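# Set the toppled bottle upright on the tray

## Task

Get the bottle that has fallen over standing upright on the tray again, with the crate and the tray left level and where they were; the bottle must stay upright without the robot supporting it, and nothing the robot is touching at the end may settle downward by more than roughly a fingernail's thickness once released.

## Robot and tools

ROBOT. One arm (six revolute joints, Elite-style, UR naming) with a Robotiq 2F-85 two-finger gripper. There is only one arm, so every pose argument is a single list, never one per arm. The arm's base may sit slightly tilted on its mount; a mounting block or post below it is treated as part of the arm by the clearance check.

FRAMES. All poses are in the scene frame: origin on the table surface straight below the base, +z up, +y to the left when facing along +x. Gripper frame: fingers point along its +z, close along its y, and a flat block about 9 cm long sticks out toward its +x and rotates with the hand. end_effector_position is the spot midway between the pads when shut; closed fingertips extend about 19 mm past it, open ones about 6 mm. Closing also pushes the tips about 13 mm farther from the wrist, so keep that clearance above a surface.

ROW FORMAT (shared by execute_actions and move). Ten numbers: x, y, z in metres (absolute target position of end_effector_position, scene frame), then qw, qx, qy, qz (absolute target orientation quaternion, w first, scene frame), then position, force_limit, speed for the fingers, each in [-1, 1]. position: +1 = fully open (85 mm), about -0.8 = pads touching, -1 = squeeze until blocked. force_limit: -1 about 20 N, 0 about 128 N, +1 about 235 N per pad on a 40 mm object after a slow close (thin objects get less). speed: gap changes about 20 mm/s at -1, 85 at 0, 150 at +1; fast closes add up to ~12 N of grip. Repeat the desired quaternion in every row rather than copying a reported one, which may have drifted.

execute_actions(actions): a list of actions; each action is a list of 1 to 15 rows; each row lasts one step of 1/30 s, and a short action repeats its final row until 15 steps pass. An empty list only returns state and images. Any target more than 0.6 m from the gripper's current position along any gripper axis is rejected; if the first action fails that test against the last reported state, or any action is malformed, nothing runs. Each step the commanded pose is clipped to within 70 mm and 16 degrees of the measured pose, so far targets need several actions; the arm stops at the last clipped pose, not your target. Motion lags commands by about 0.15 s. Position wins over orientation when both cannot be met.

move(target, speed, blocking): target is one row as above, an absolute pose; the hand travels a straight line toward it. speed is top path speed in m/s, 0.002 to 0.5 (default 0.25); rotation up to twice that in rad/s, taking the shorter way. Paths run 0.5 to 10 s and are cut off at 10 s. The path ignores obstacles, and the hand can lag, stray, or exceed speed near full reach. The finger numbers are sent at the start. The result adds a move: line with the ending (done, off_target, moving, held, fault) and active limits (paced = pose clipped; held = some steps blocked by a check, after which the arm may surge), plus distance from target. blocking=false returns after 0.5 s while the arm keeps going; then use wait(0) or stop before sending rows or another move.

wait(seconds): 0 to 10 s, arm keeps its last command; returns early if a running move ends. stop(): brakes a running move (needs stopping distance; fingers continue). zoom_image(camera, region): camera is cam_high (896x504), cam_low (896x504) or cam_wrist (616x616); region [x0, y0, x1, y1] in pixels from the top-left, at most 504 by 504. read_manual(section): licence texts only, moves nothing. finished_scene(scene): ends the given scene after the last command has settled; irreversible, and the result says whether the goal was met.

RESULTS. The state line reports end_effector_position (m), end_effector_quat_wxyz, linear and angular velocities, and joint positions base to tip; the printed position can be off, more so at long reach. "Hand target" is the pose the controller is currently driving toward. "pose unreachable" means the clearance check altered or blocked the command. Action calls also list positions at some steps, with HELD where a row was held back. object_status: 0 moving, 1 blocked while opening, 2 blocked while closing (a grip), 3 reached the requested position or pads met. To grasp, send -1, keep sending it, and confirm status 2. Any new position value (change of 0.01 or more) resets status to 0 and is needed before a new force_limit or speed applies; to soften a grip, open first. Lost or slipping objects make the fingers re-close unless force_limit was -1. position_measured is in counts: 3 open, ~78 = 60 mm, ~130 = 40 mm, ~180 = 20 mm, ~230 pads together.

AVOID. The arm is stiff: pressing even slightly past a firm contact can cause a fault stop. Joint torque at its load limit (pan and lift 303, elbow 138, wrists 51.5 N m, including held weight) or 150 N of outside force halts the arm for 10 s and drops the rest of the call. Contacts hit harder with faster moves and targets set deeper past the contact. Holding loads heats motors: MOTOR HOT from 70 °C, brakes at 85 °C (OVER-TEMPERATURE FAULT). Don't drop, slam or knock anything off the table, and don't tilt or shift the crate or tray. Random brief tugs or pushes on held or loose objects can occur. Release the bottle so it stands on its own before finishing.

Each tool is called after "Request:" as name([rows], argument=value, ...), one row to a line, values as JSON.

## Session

Request:
execute_actions(actions=[])

Scene clock: 0.00 s.
end_effector_position=(+0.2417, -0.1116, +0.2768) position_measured=3 object_status=3 end_effector_quat_wxyz=(+0.209, +0.815, -0.479, -0.252) end_effector_velocity=(+0.000, -0.000, +0.000) end_effector_angular_velocity=(-0.000, -0.000, -0.000)
Joint positions: [ 2.461 -1.984  2.379 -1.467 -2.023 -2.594]
Joint velocities: [-0.     0.    -0.001 -0.    -0.    -0.   ]
Motor temperatures (°C, as the motors report them): [24 27 24 29 31 30]
Hand target: +0.242, -0.112, +0.277; +0.209, +0.815, -0.479, -0.252

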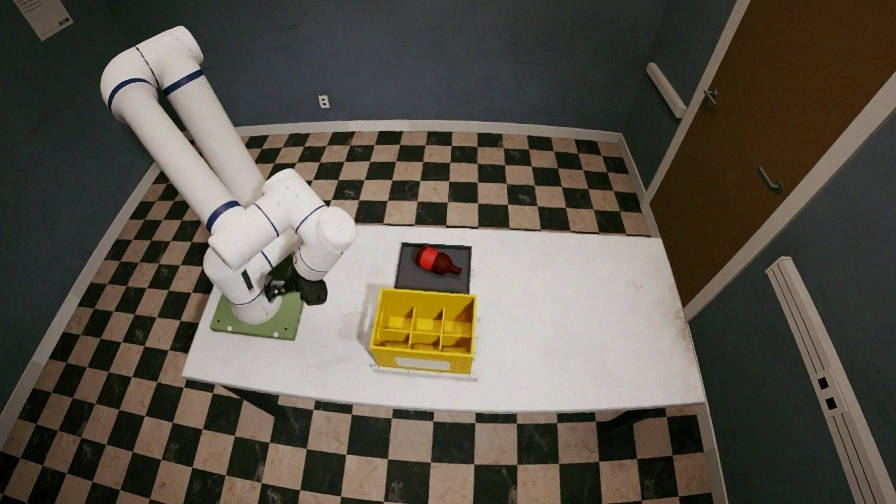

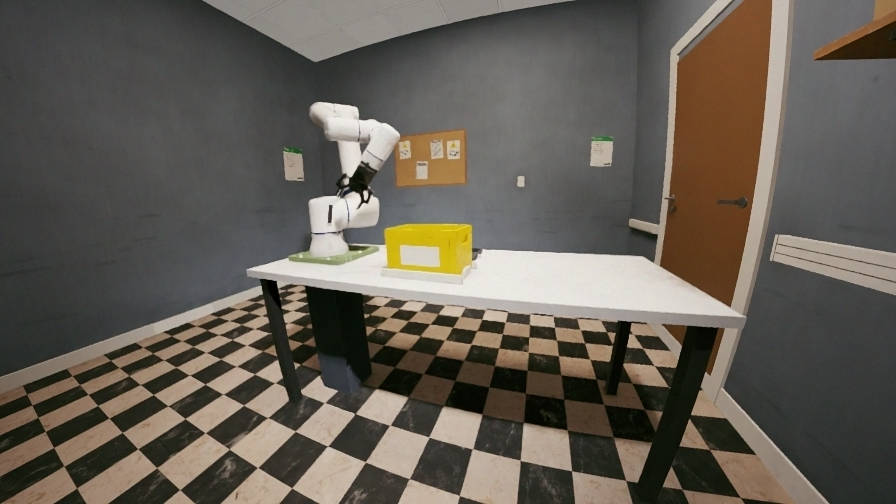

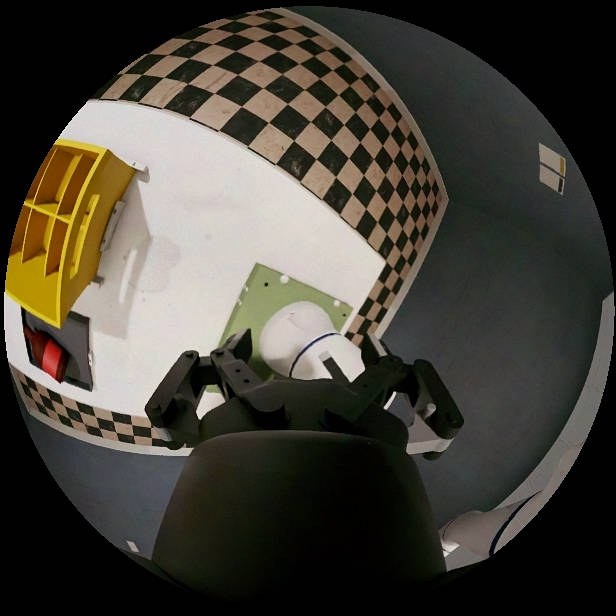

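Request:
move(target=[0.45,0.05,0.32,0,0.94,0.342,0,1,0,0], speed=0.5)

Request:
move(target=[0.68,0.165,0.17,0,0.216,0.976,0,0.3,0,0], speed=0.5)

Scene clock: 2.77 s.
end_effector_position=(+0.4490, +0.0498, +0.3195) position_measured=3 object_status=3 end_effector_quat_wxyz=(+0.002, +0.940, +0.341, -0.001) end_effector_velocity=(+0.001, +0.001, +0.000) end_effector_angular_velocity=(+0.006, -0.002, +0.011)
Joint positions: [ 2.799 -1.992  2.295 -1.881 -1.572 -4.132]
Joint velocities: [-0.002  0.001 -0.001 -0.002  0.006 -0.012]
Motor temperatures (°C, as the motors report them): [24 27 24 29 31 30]
Hand target: +0.449, +0.050, +0.319; +0.001, +0.940, +0.342, -0.000
Off the commanded pose: 0.001 m, 0 deg.
move: done

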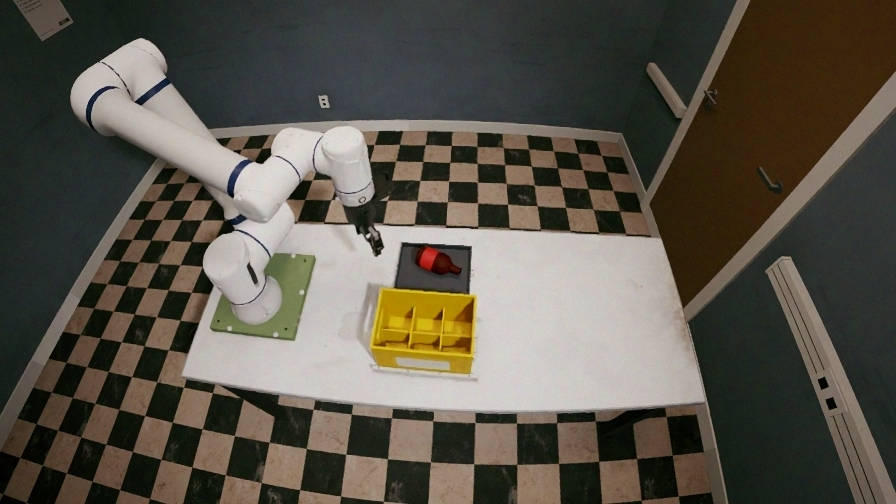

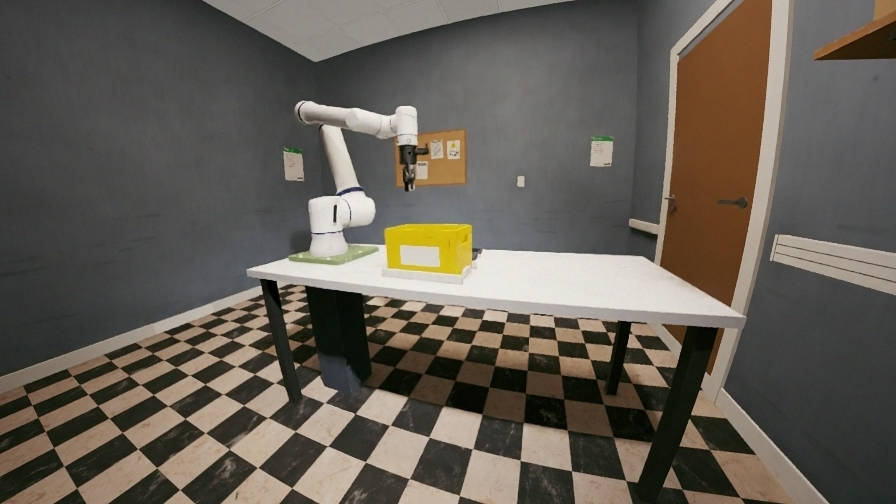

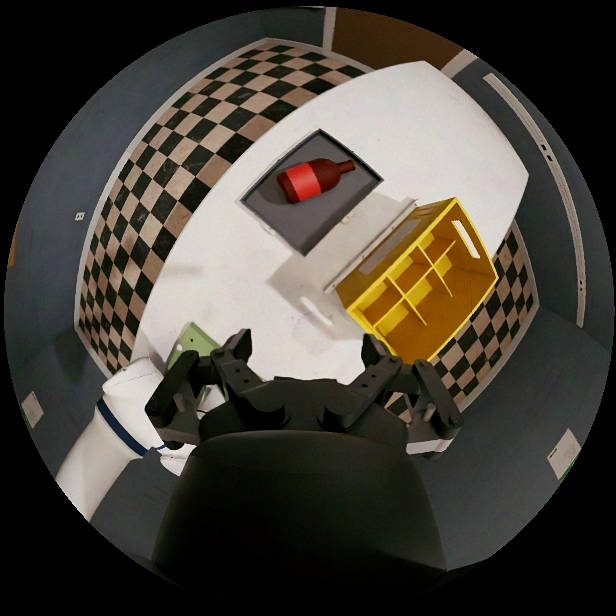

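Scene clock: 5.43 s.
end_effector_position=(+0.6791, +0.1650, +0.1711) position_measured=91 object_status=3 end_effector_quat_wxyz=(+0.000, +0.217, +0.976, -0.000) end_effector_velocity=(+0.002, +0.001, -0.001) end_effector_angular_velocity=(+0.001, +0.001, +0.017)
Joint positions: [ 3.074 -1.387  2.071 -2.261 -1.571 -5.864]
Joint velocities: [ 0.001  0.005 -0.003 -0.001  0.001 -0.016]
Motor temperatures (°C, as the motors report them): [24 27 24 29 31 30]
Hand target: +0.679, +0.165, +0.171; +0.000, +0.216, +0.976, -0.000
Off the commanded pose: 0.001 m, 0 deg.
move: done

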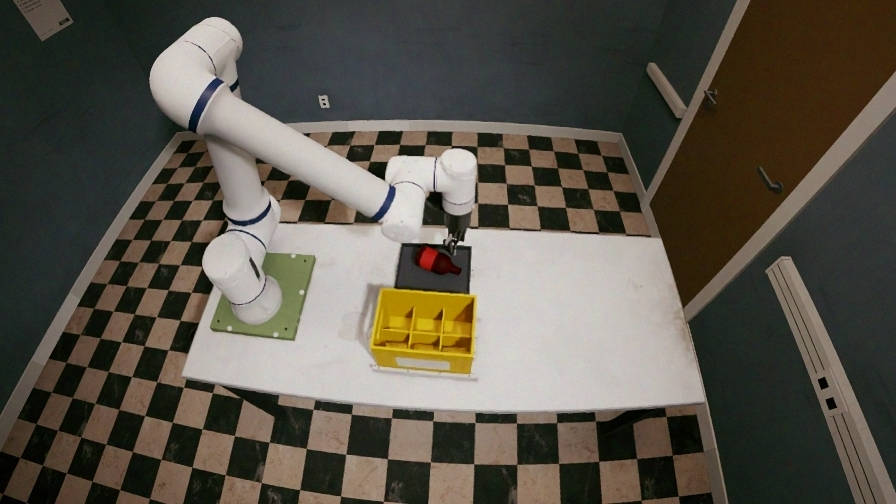

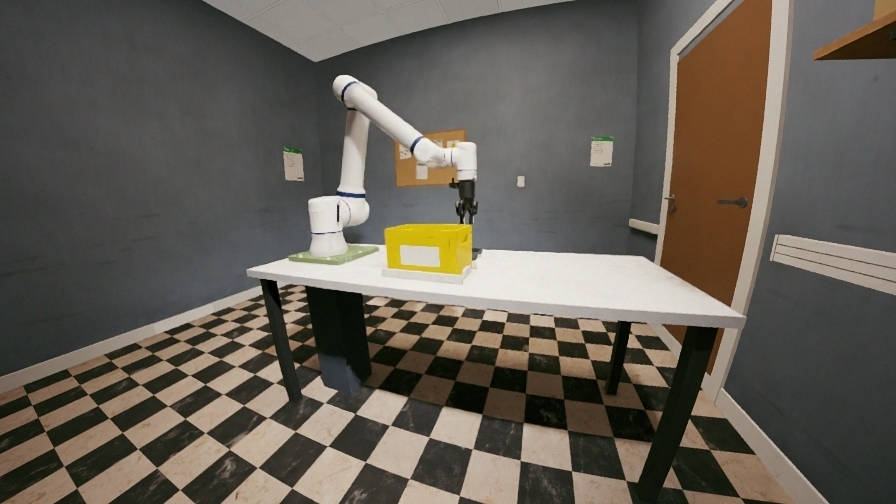

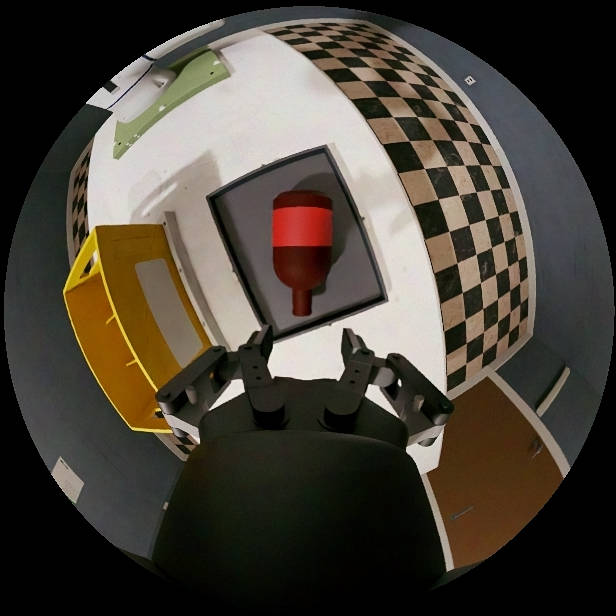

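Request:
move(target=[0.678,0.16,0.052,0,0.216,0.976,0,0.3,0,0], speed=0.15)

Scene clock: 6.97 s.
end_effector_position=(+0.6780, +0.1600, +0.0526) position_measured=91 object_status=3 end_effector_quat_wxyz=(-0.000, +0.216, +0.976, +0.000) end_effector_velocity=(+0.000, +0.000, -0.002) end_effector_angular_velocity=(-0.001, -0.000, +0.001)
Joint positions: [ 3.067 -1.228  2.146 -2.495 -1.57  -5.874]
Joint velocities: [ 0.001  0.004  0.    -0.005 -0.001 -0.   ]
Motor temperatures (°C, as the motors report them): [24 27 24 29 31 30]
Hand target: +0.678, +0.160, +0.052; -0.000, +0.216, +0.976, +0.000
Off the commanded pose: 0.001 m, 0 deg.
move: done

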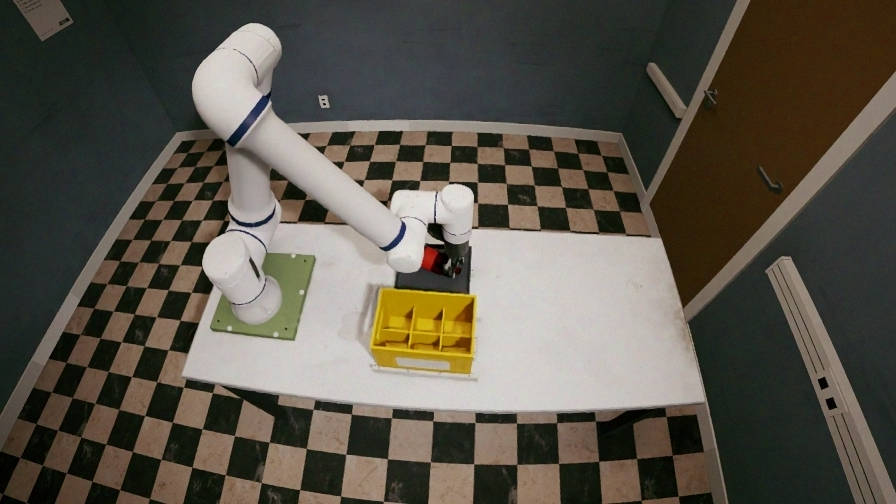

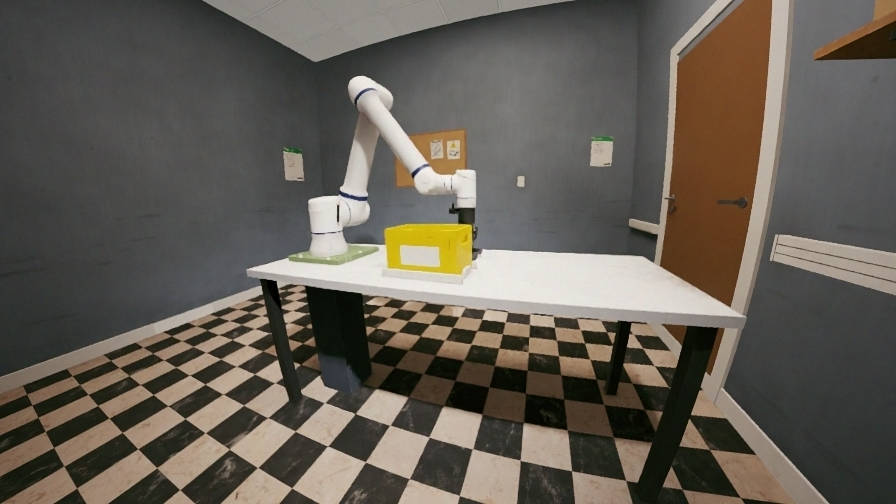

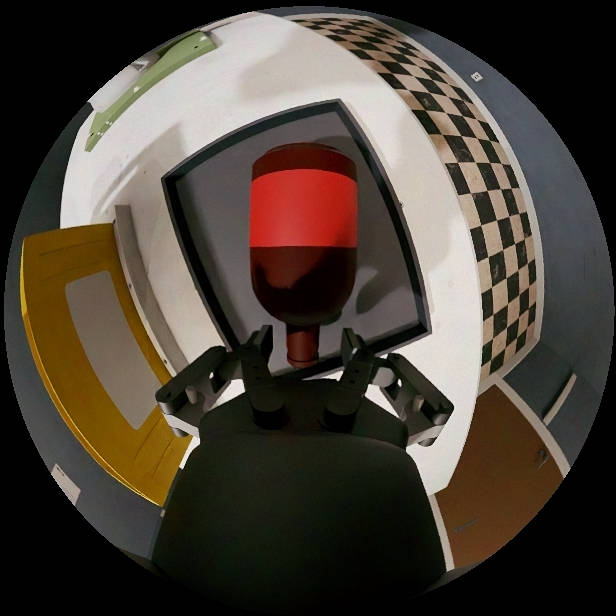

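Small correction, then grip.

Request:
execute_actions([
  [[0.6745,0.1595,0.05,0,0.216,0.976,0,0.3,0.4,0]],
  [[0.6745,0.1595,0.05,0,0.216,0.976,0,-1,0.4,-0.3]],
  [[0.6745,0.1595,0.05,0,0.216,0.976,0,-1,0.4,-0.3]],
])

Request:
move(target=[0.66,0.165,0.13,0,0.216,0.976,0,-1,0.4,-0.3], speed=0.15)

Request:
move(target=[0.62,0.185,0.24,0,0.966,0.259,0,-1,0.4,-0.3], speed=0.45)

Request:
move(target=[0.62,0.18,0.2,0.183,0.683,0.183,-0.683,-1,0.4,-0.3], speed=0.35)

Scene clock: 8.63 s.
end_effector_position=(+0.6745, +0.1595, +0.0500) position_measured=174 object_status=2 end_effector_quat_wxyz=(+0.000, +0.216, +0.976, +0.000) end_effector_velocity=(-0.000, -0.000, -0.000) end_effector_angular_velocity=(+0.000, +0.000, -0.000)
Joint positions: [ 3.066 -1.228  2.154 -2.503 -1.57  -5.875]
Joint velocities: [-0.  0.  0. -0.  0. -0.]
Motor temperatures (°C, as the motors report them): [24 27 24 29 31 30]
Hand target: +0.674, +0.159, +0.050; +0.000, +0.216, +0.976, +0.000
Off the commanded pose: 0.000 m, 0 deg.
Step readings (end_effector_position; steps 1 to 15: 1st action; 16 to 30: 2nd action; 31 to 45: 3rd action):
0: (+0.6780, +0.1600, +0.0524)
1: (+0.6779, +0.1600, +0.0523)
2: (+0.6772, +0.1599, +0.0517)
4: (+0.6759, +0.1597, +0.0508)
8: (+0.6750, +0.1596, +0.0502)
15: (+0.6746, +0.1595, +0.0500)
16: (+0.6746, +0.1595, +0.0500)
17: (+0.6745, +0.1595, +0.0500)
19: (+0.6745, +0.1595, +0.0500)
23: (+0.6745, +0.1595, +0.0500)
30: (+0.6745, +0.1595, +0.0500)
31: (+0.6745, +0.1595, +0.0500)
32: (+0.6745, +0.1595, +0.0500)
34: (+0.6745, +0.1595, +0.0500)
38: (+0.6745, +0.1595, +0.0500)
45: end_effector_position above

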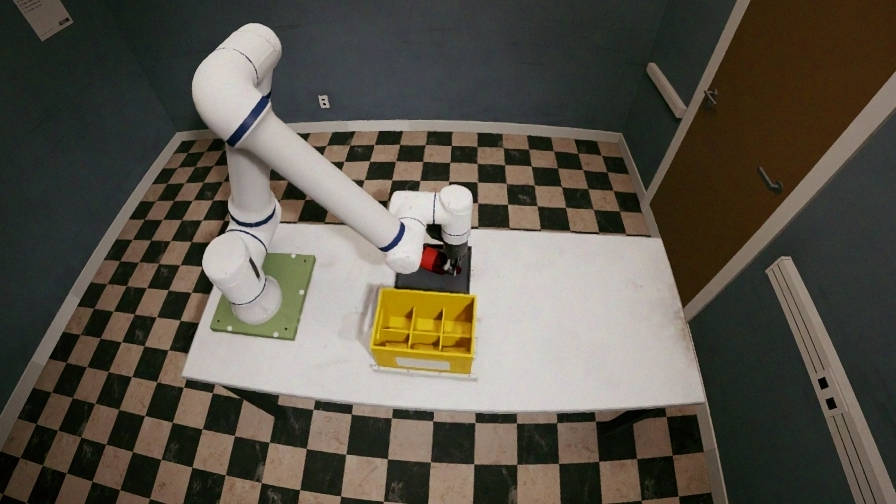

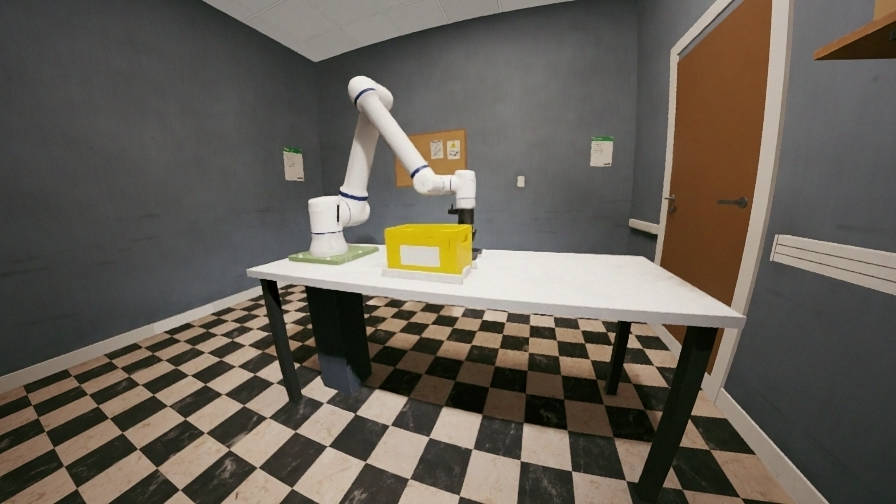

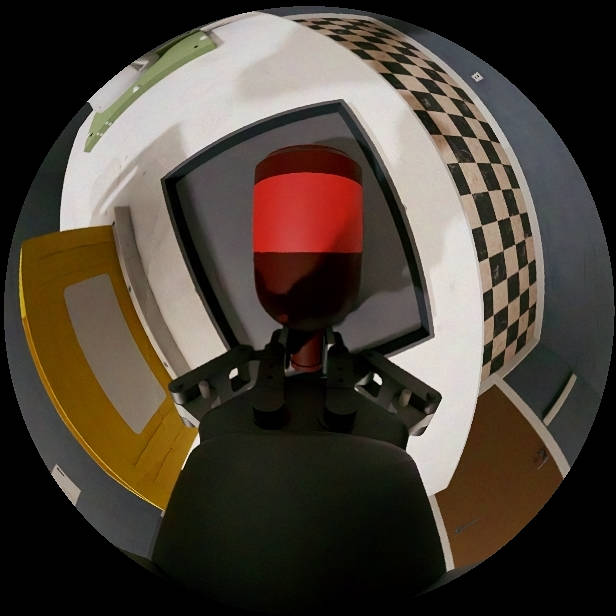

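Scene clock: 9.73 s.
end_effector_position=(+0.6600, +0.1649, +0.1294) position_measured=174 object_status=2 end_effector_quat_wxyz=(+0.000, +0.216, +0.976, -0.000) end_effector_velocity=(-0.001, +0.001, +0.003) end_effector_angular_velocity=(+0.000, +0.001, +0.001)
Joint positions: [ 3.073 -1.361  2.136 -2.352 -1.57  -5.867]
Joint velocities: [ 0.001 -0.004 -0.001  0.006  0.     0.   ]
Motor temperatures (°C, as the motors report them): [24 27 24 29 31 30]
Hand target: +0.660, +0.165, +0.130; +0.000, +0.216, +0.976, -0.000
Off the commanded pose: 0.001 m, 0 deg.
move: done

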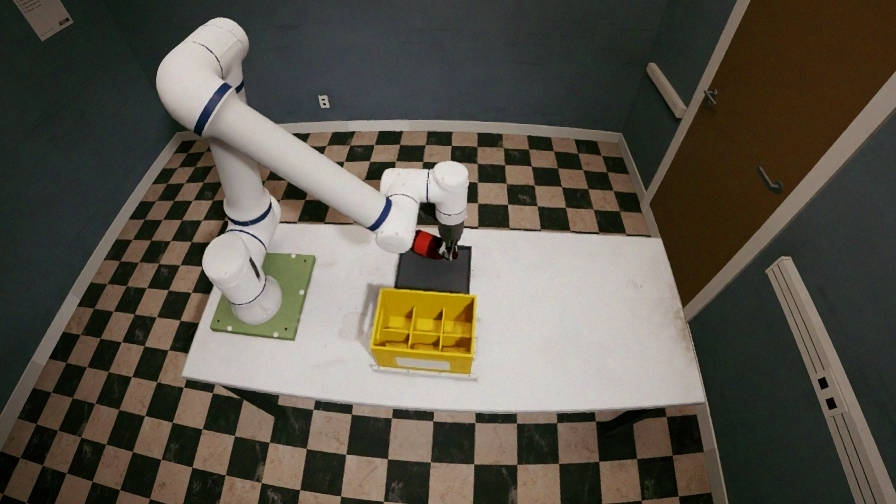

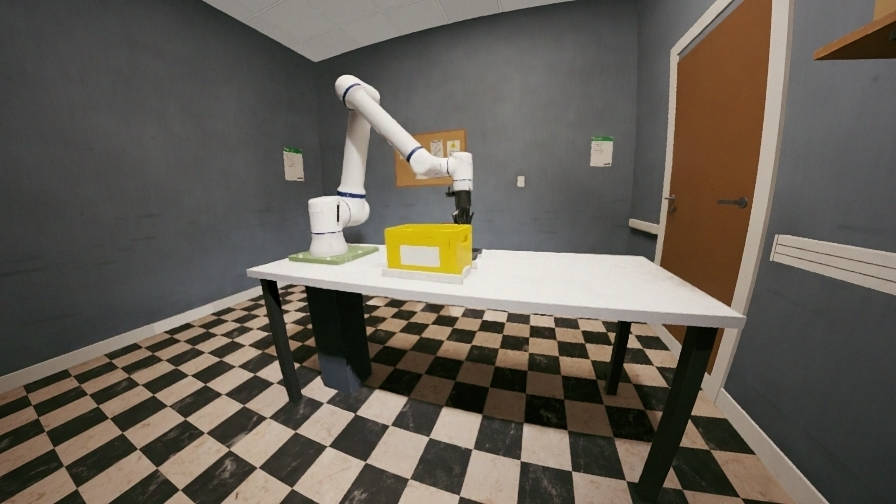

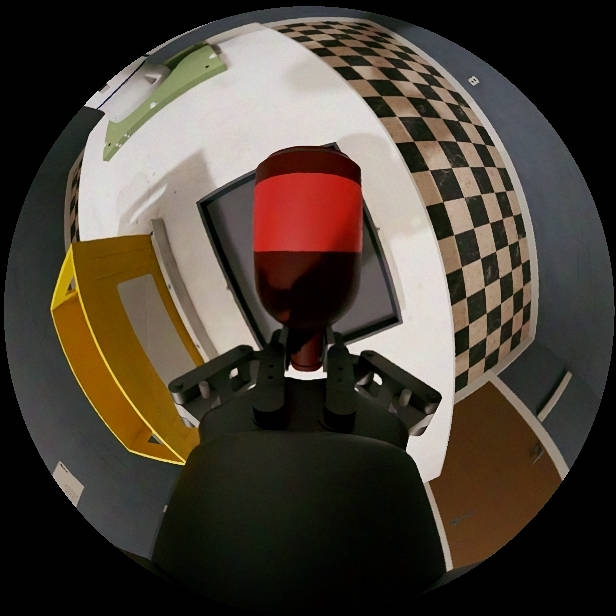

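Scene clock: 12.80 s.
end_effector_position=(+0.6200, +0.1848, +0.2396) position_measured=174 object_status=2 end_effector_quat_wxyz=(-0.000, +0.966, +0.260, +0.000) end_effector_velocity=(-0.000, +0.001, +0.001) end_effector_angular_velocity=(-0.001, +0.000, -0.015)
Joint positions: [ 3.104 -1.544  2.102 -2.136 -1.57  -3.656]
Joint velocities: [ 0.002 -0.001 -0.001  0.002 -0.001  0.017]
Motor temperatures (°C, as the motors report them): [24 27 24 29 31 30]
Hand target: +0.620, +0.185, +0.240; +0.000, +0.966, +0.259, +0.000
Off the commanded pose: 0.000 m, 0 deg.
move: done

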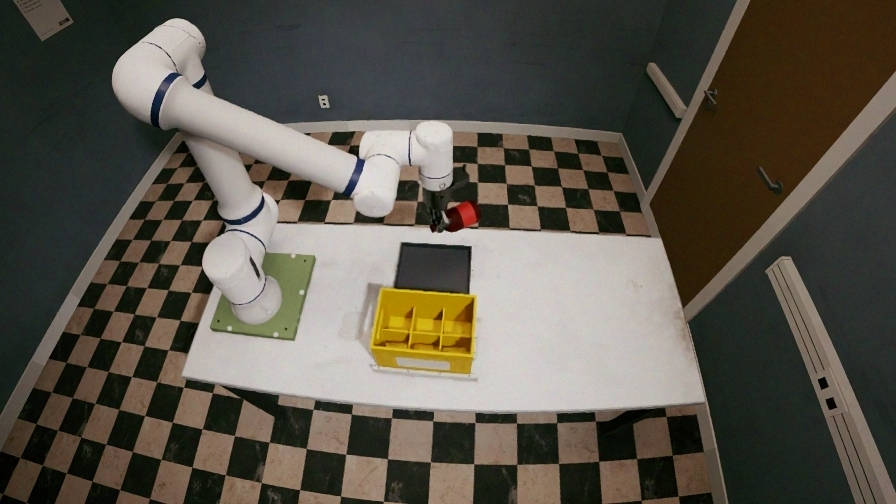

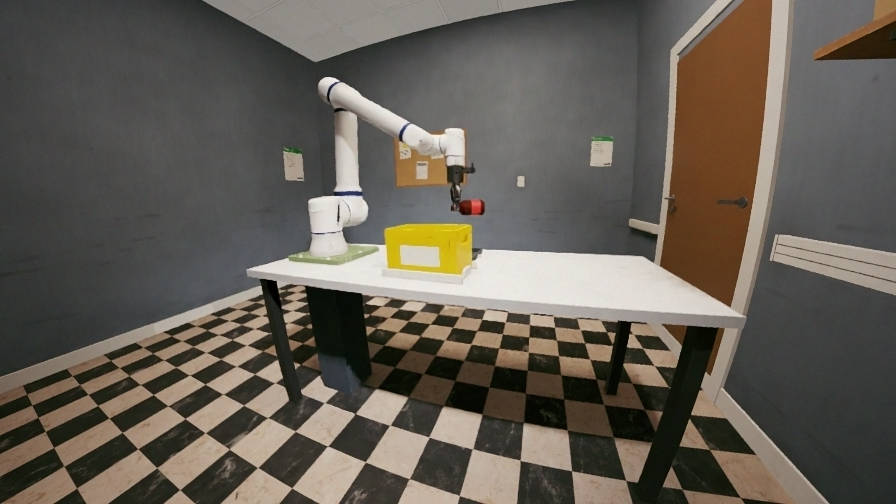

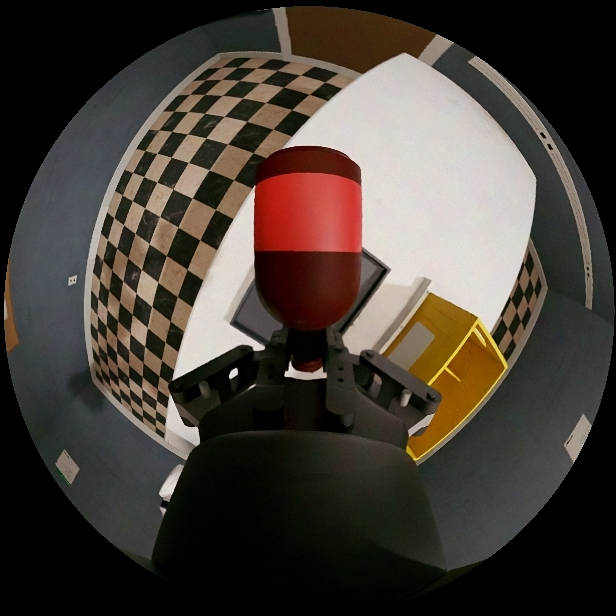

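Scene clock: 15.63 s.
end_effector_position=(+0.6211, +0.1798, +0.2021) position_measured=174 object_status=2 end_effector_quat_wxyz=(+0.181, +0.684, +0.184, -0.683) end_effector_velocity=(-0.000, -0.000, -0.000) end_effector_angular_velocity=(-0.008, +0.013, -0.002)
Joint positions: [ 3.256 -0.775  1.377 -0.61  -1.929 -3.146]
Joint velocities: [-0.001  0.007 -0.003  0.013  0.001  0.006]
Motor temperatures (°C, as the motors report them): [24 27 24 29 31 30]
Hand target: +0.621, +0.180, +0.202; +0.181, +0.683, +0.184, -0.683
Off the commanded pose: 0.002 m, 0 deg.
move: done

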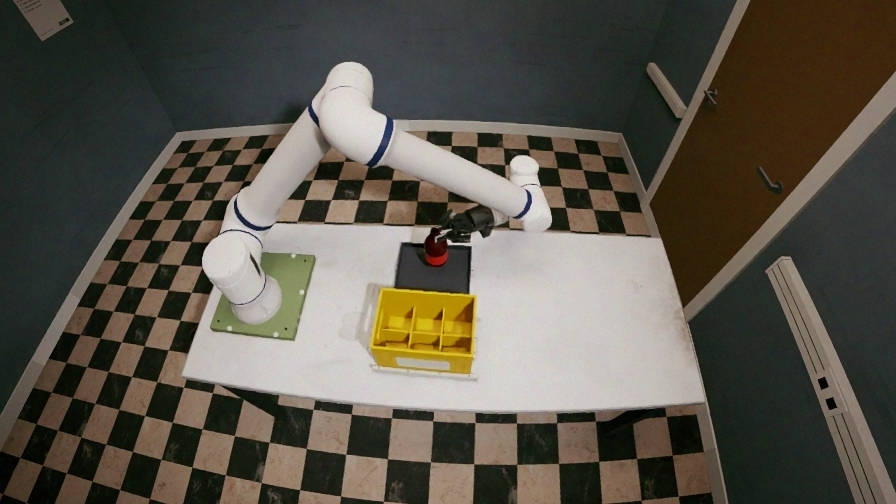

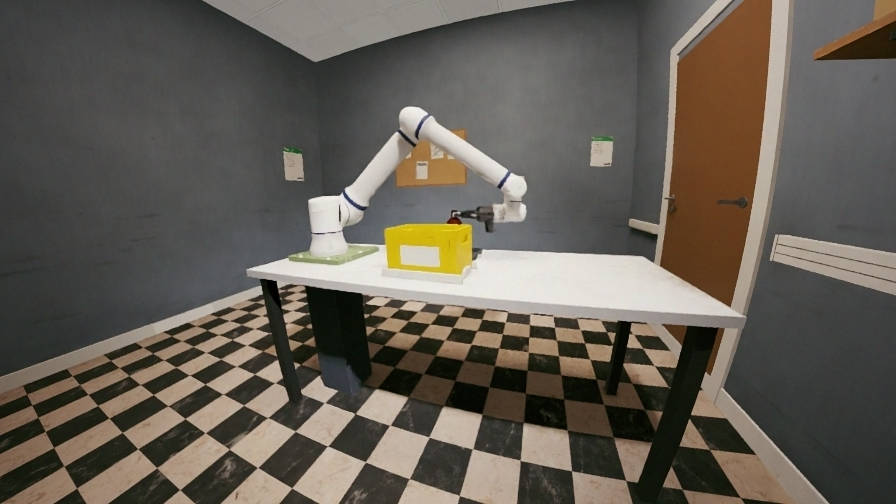

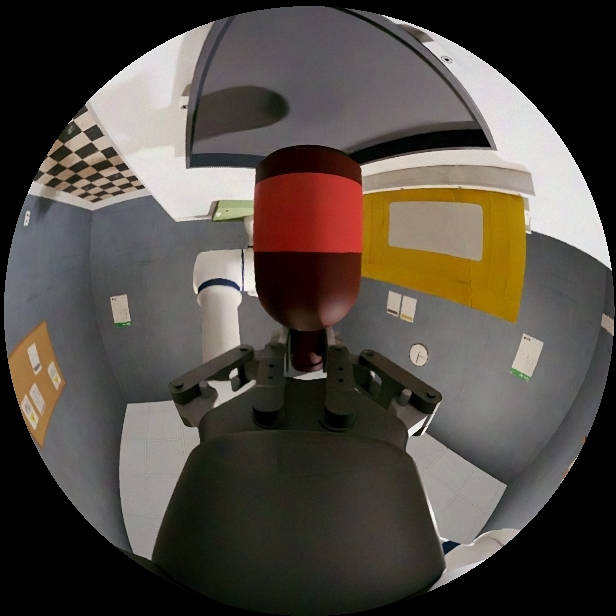

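Same bottle geometry as before, so the same height should work.

Request:
move(target=[0.62,0.18,0.1415,0.183,0.683,0.183,-0.683,-1,0.4,-0.3], speed=0.05)

Request:
move(target=[0.62,0.18,0.141,0.183,0.683,0.183,-0.683,0.5,0,0])

Request:
move(target=[0.68,0.215,0.165,0.183,0.683,0.183,-0.683,0.5,0,0])

Scene clock: 17.33 s.
end_effector_position=(+0.6200, +0.1800, +0.1420) position_measured=174 object_status=2 end_effector_quat_wxyz=(+0.183, +0.683, +0.183, -0.683) end_effector_velocity=(-0.000, +0.001, -0.002) end_effector_angular_velocity=(-0.000, +0.000, +0.001)
Joint positions: [ 3.257 -0.716  1.391 -0.682 -1.93  -3.141]
Joint velocities: [ 0.001  0.003  0.    -0.002  0.     0.   ]
Motor temperatures (°C, as the motors report them): [24 27 24 29 31 30]
Hand target: +0.620, +0.180, +0.142; +0.183, +0.683, +0.183, -0.683
Off the commanded pose: 0.000 m, 0 deg.
move: done

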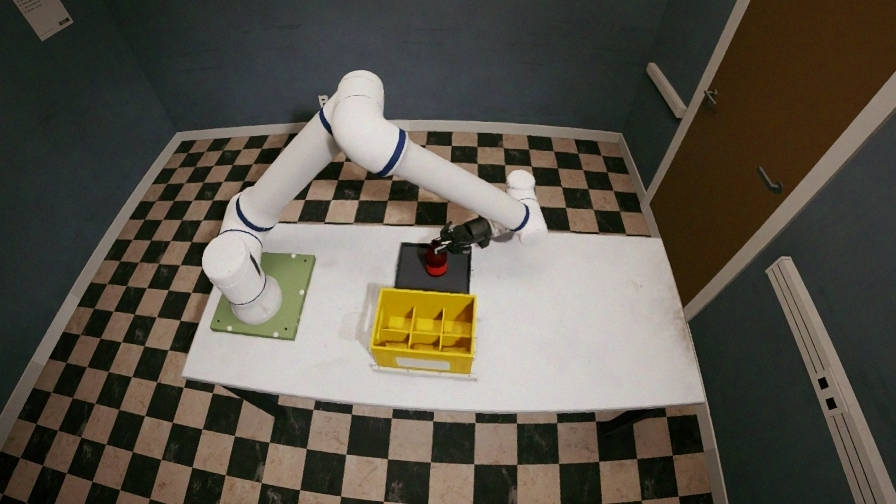

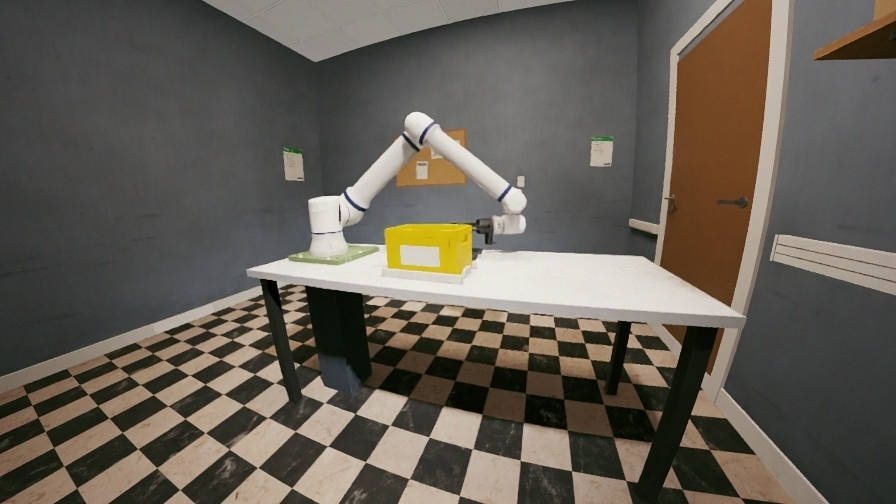

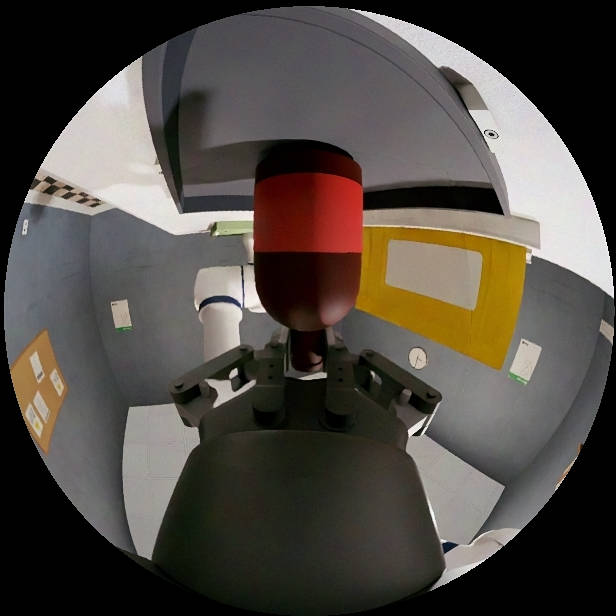

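Scene clock: 18.17 s.
end_effector_position=(+0.6200, +0.1800, +0.1410) position_measured=66 object_status=0 end_effector_quat_wxyz=(+0.183, +0.683, +0.183, -0.683) end_effector_velocity=(-0.000, +0.000, -0.000) end_effector_angular_velocity=(-0.000, +0.000, -0.000)
Joint positions: [ 3.257 -0.715  1.391 -0.683 -1.93  -3.141]
Joint velocities: [-0.  0.  0.  0.  0.  0.]
Motor temperatures (°C, as the motors report them): [24 27 24 29 31 30]
Hand target: +0.620, +0.180, +0.141; +0.183, +0.683, +0.183, -0.683
Off the commanded pose: 0.000 m, 0 deg.
move: done

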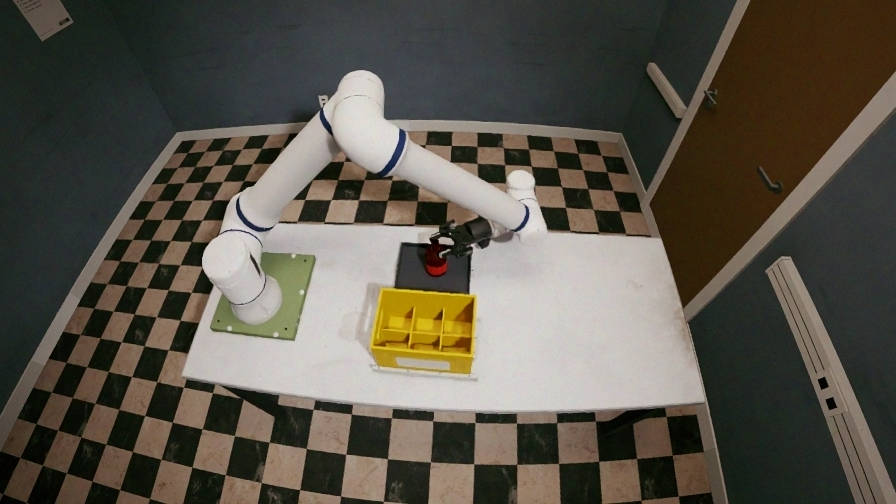

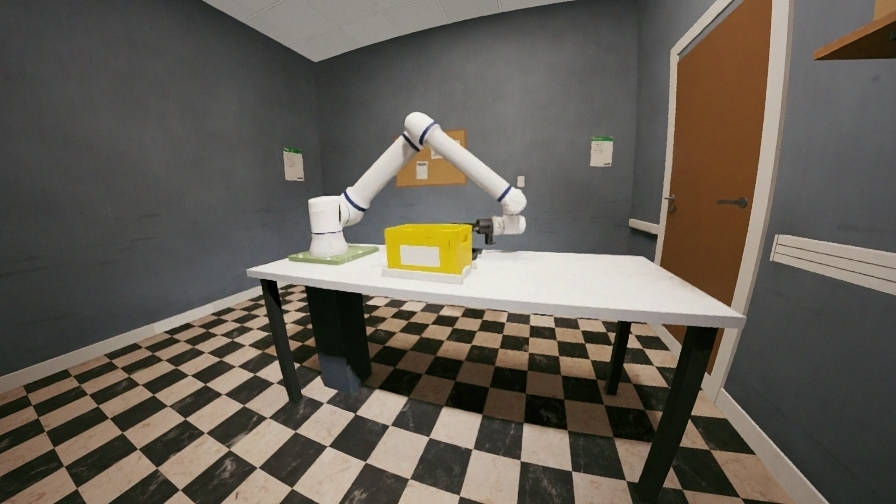

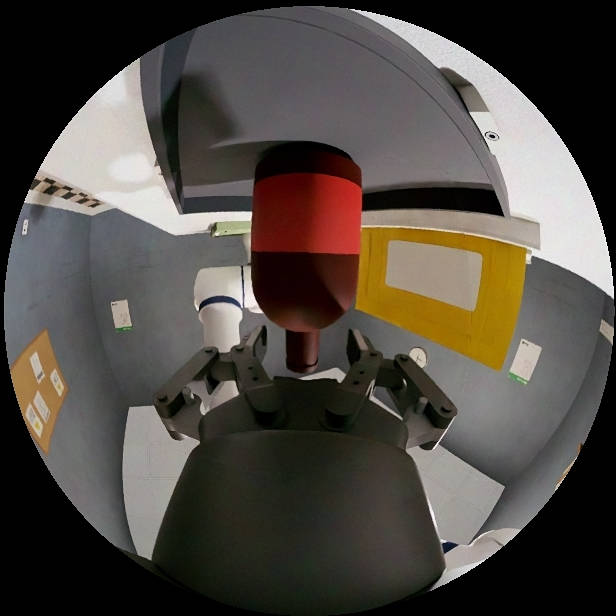

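Scene clock: 19.17 s.
end_effector_position=(+0.6798, +0.2150, +0.1650) position_measured=66 object_status=3 end_effector_quat_wxyz=(+0.183, +0.683, +0.183, -0.683) end_effector_velocity=(+0.002, +0.001, +0.001) end_effector_angular_velocity=(-0.000, -0.001, -0.001)
Joint positions: [ 3.283 -0.643  1.193 -0.556 -1.905 -3.141]
Joint velocities: [ 0.     0.003 -0.008  0.005  0.001  0.   ]
Motor temperatures (°C, as the motors report them): [24 27 24 29 31 30]
Hand target: +0.680, +0.215, +0.165; +0.183, +0.683, +0.183, -0.683
Off the commanded pose: 0.000 m, 0 deg.
move: done

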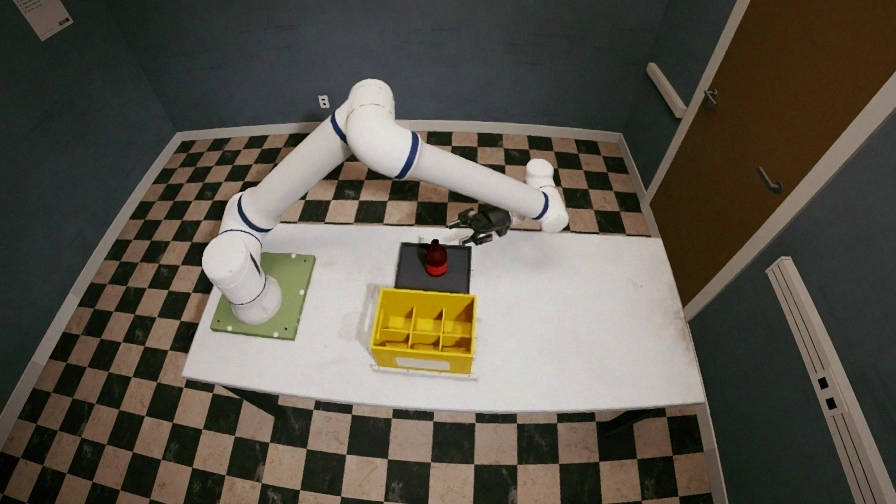

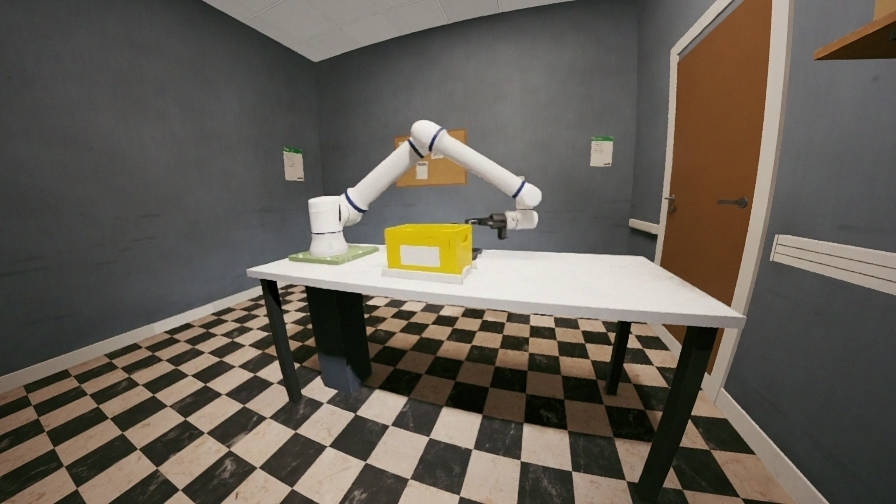

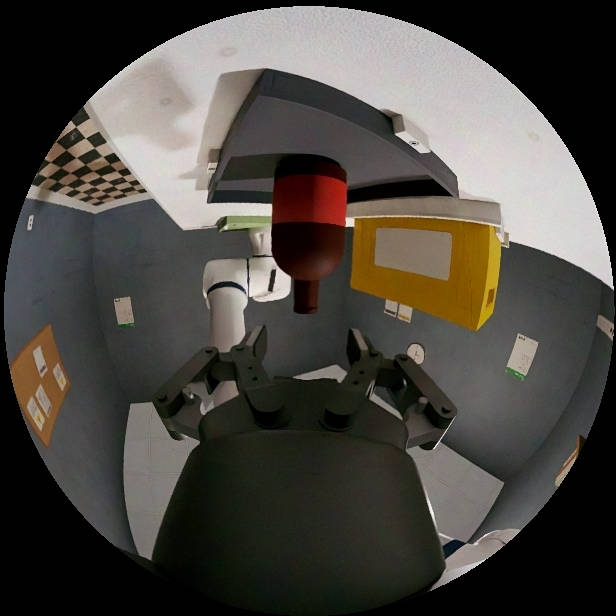

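Request:
finished_scene(scene=2)

The scene is finished: the task was done.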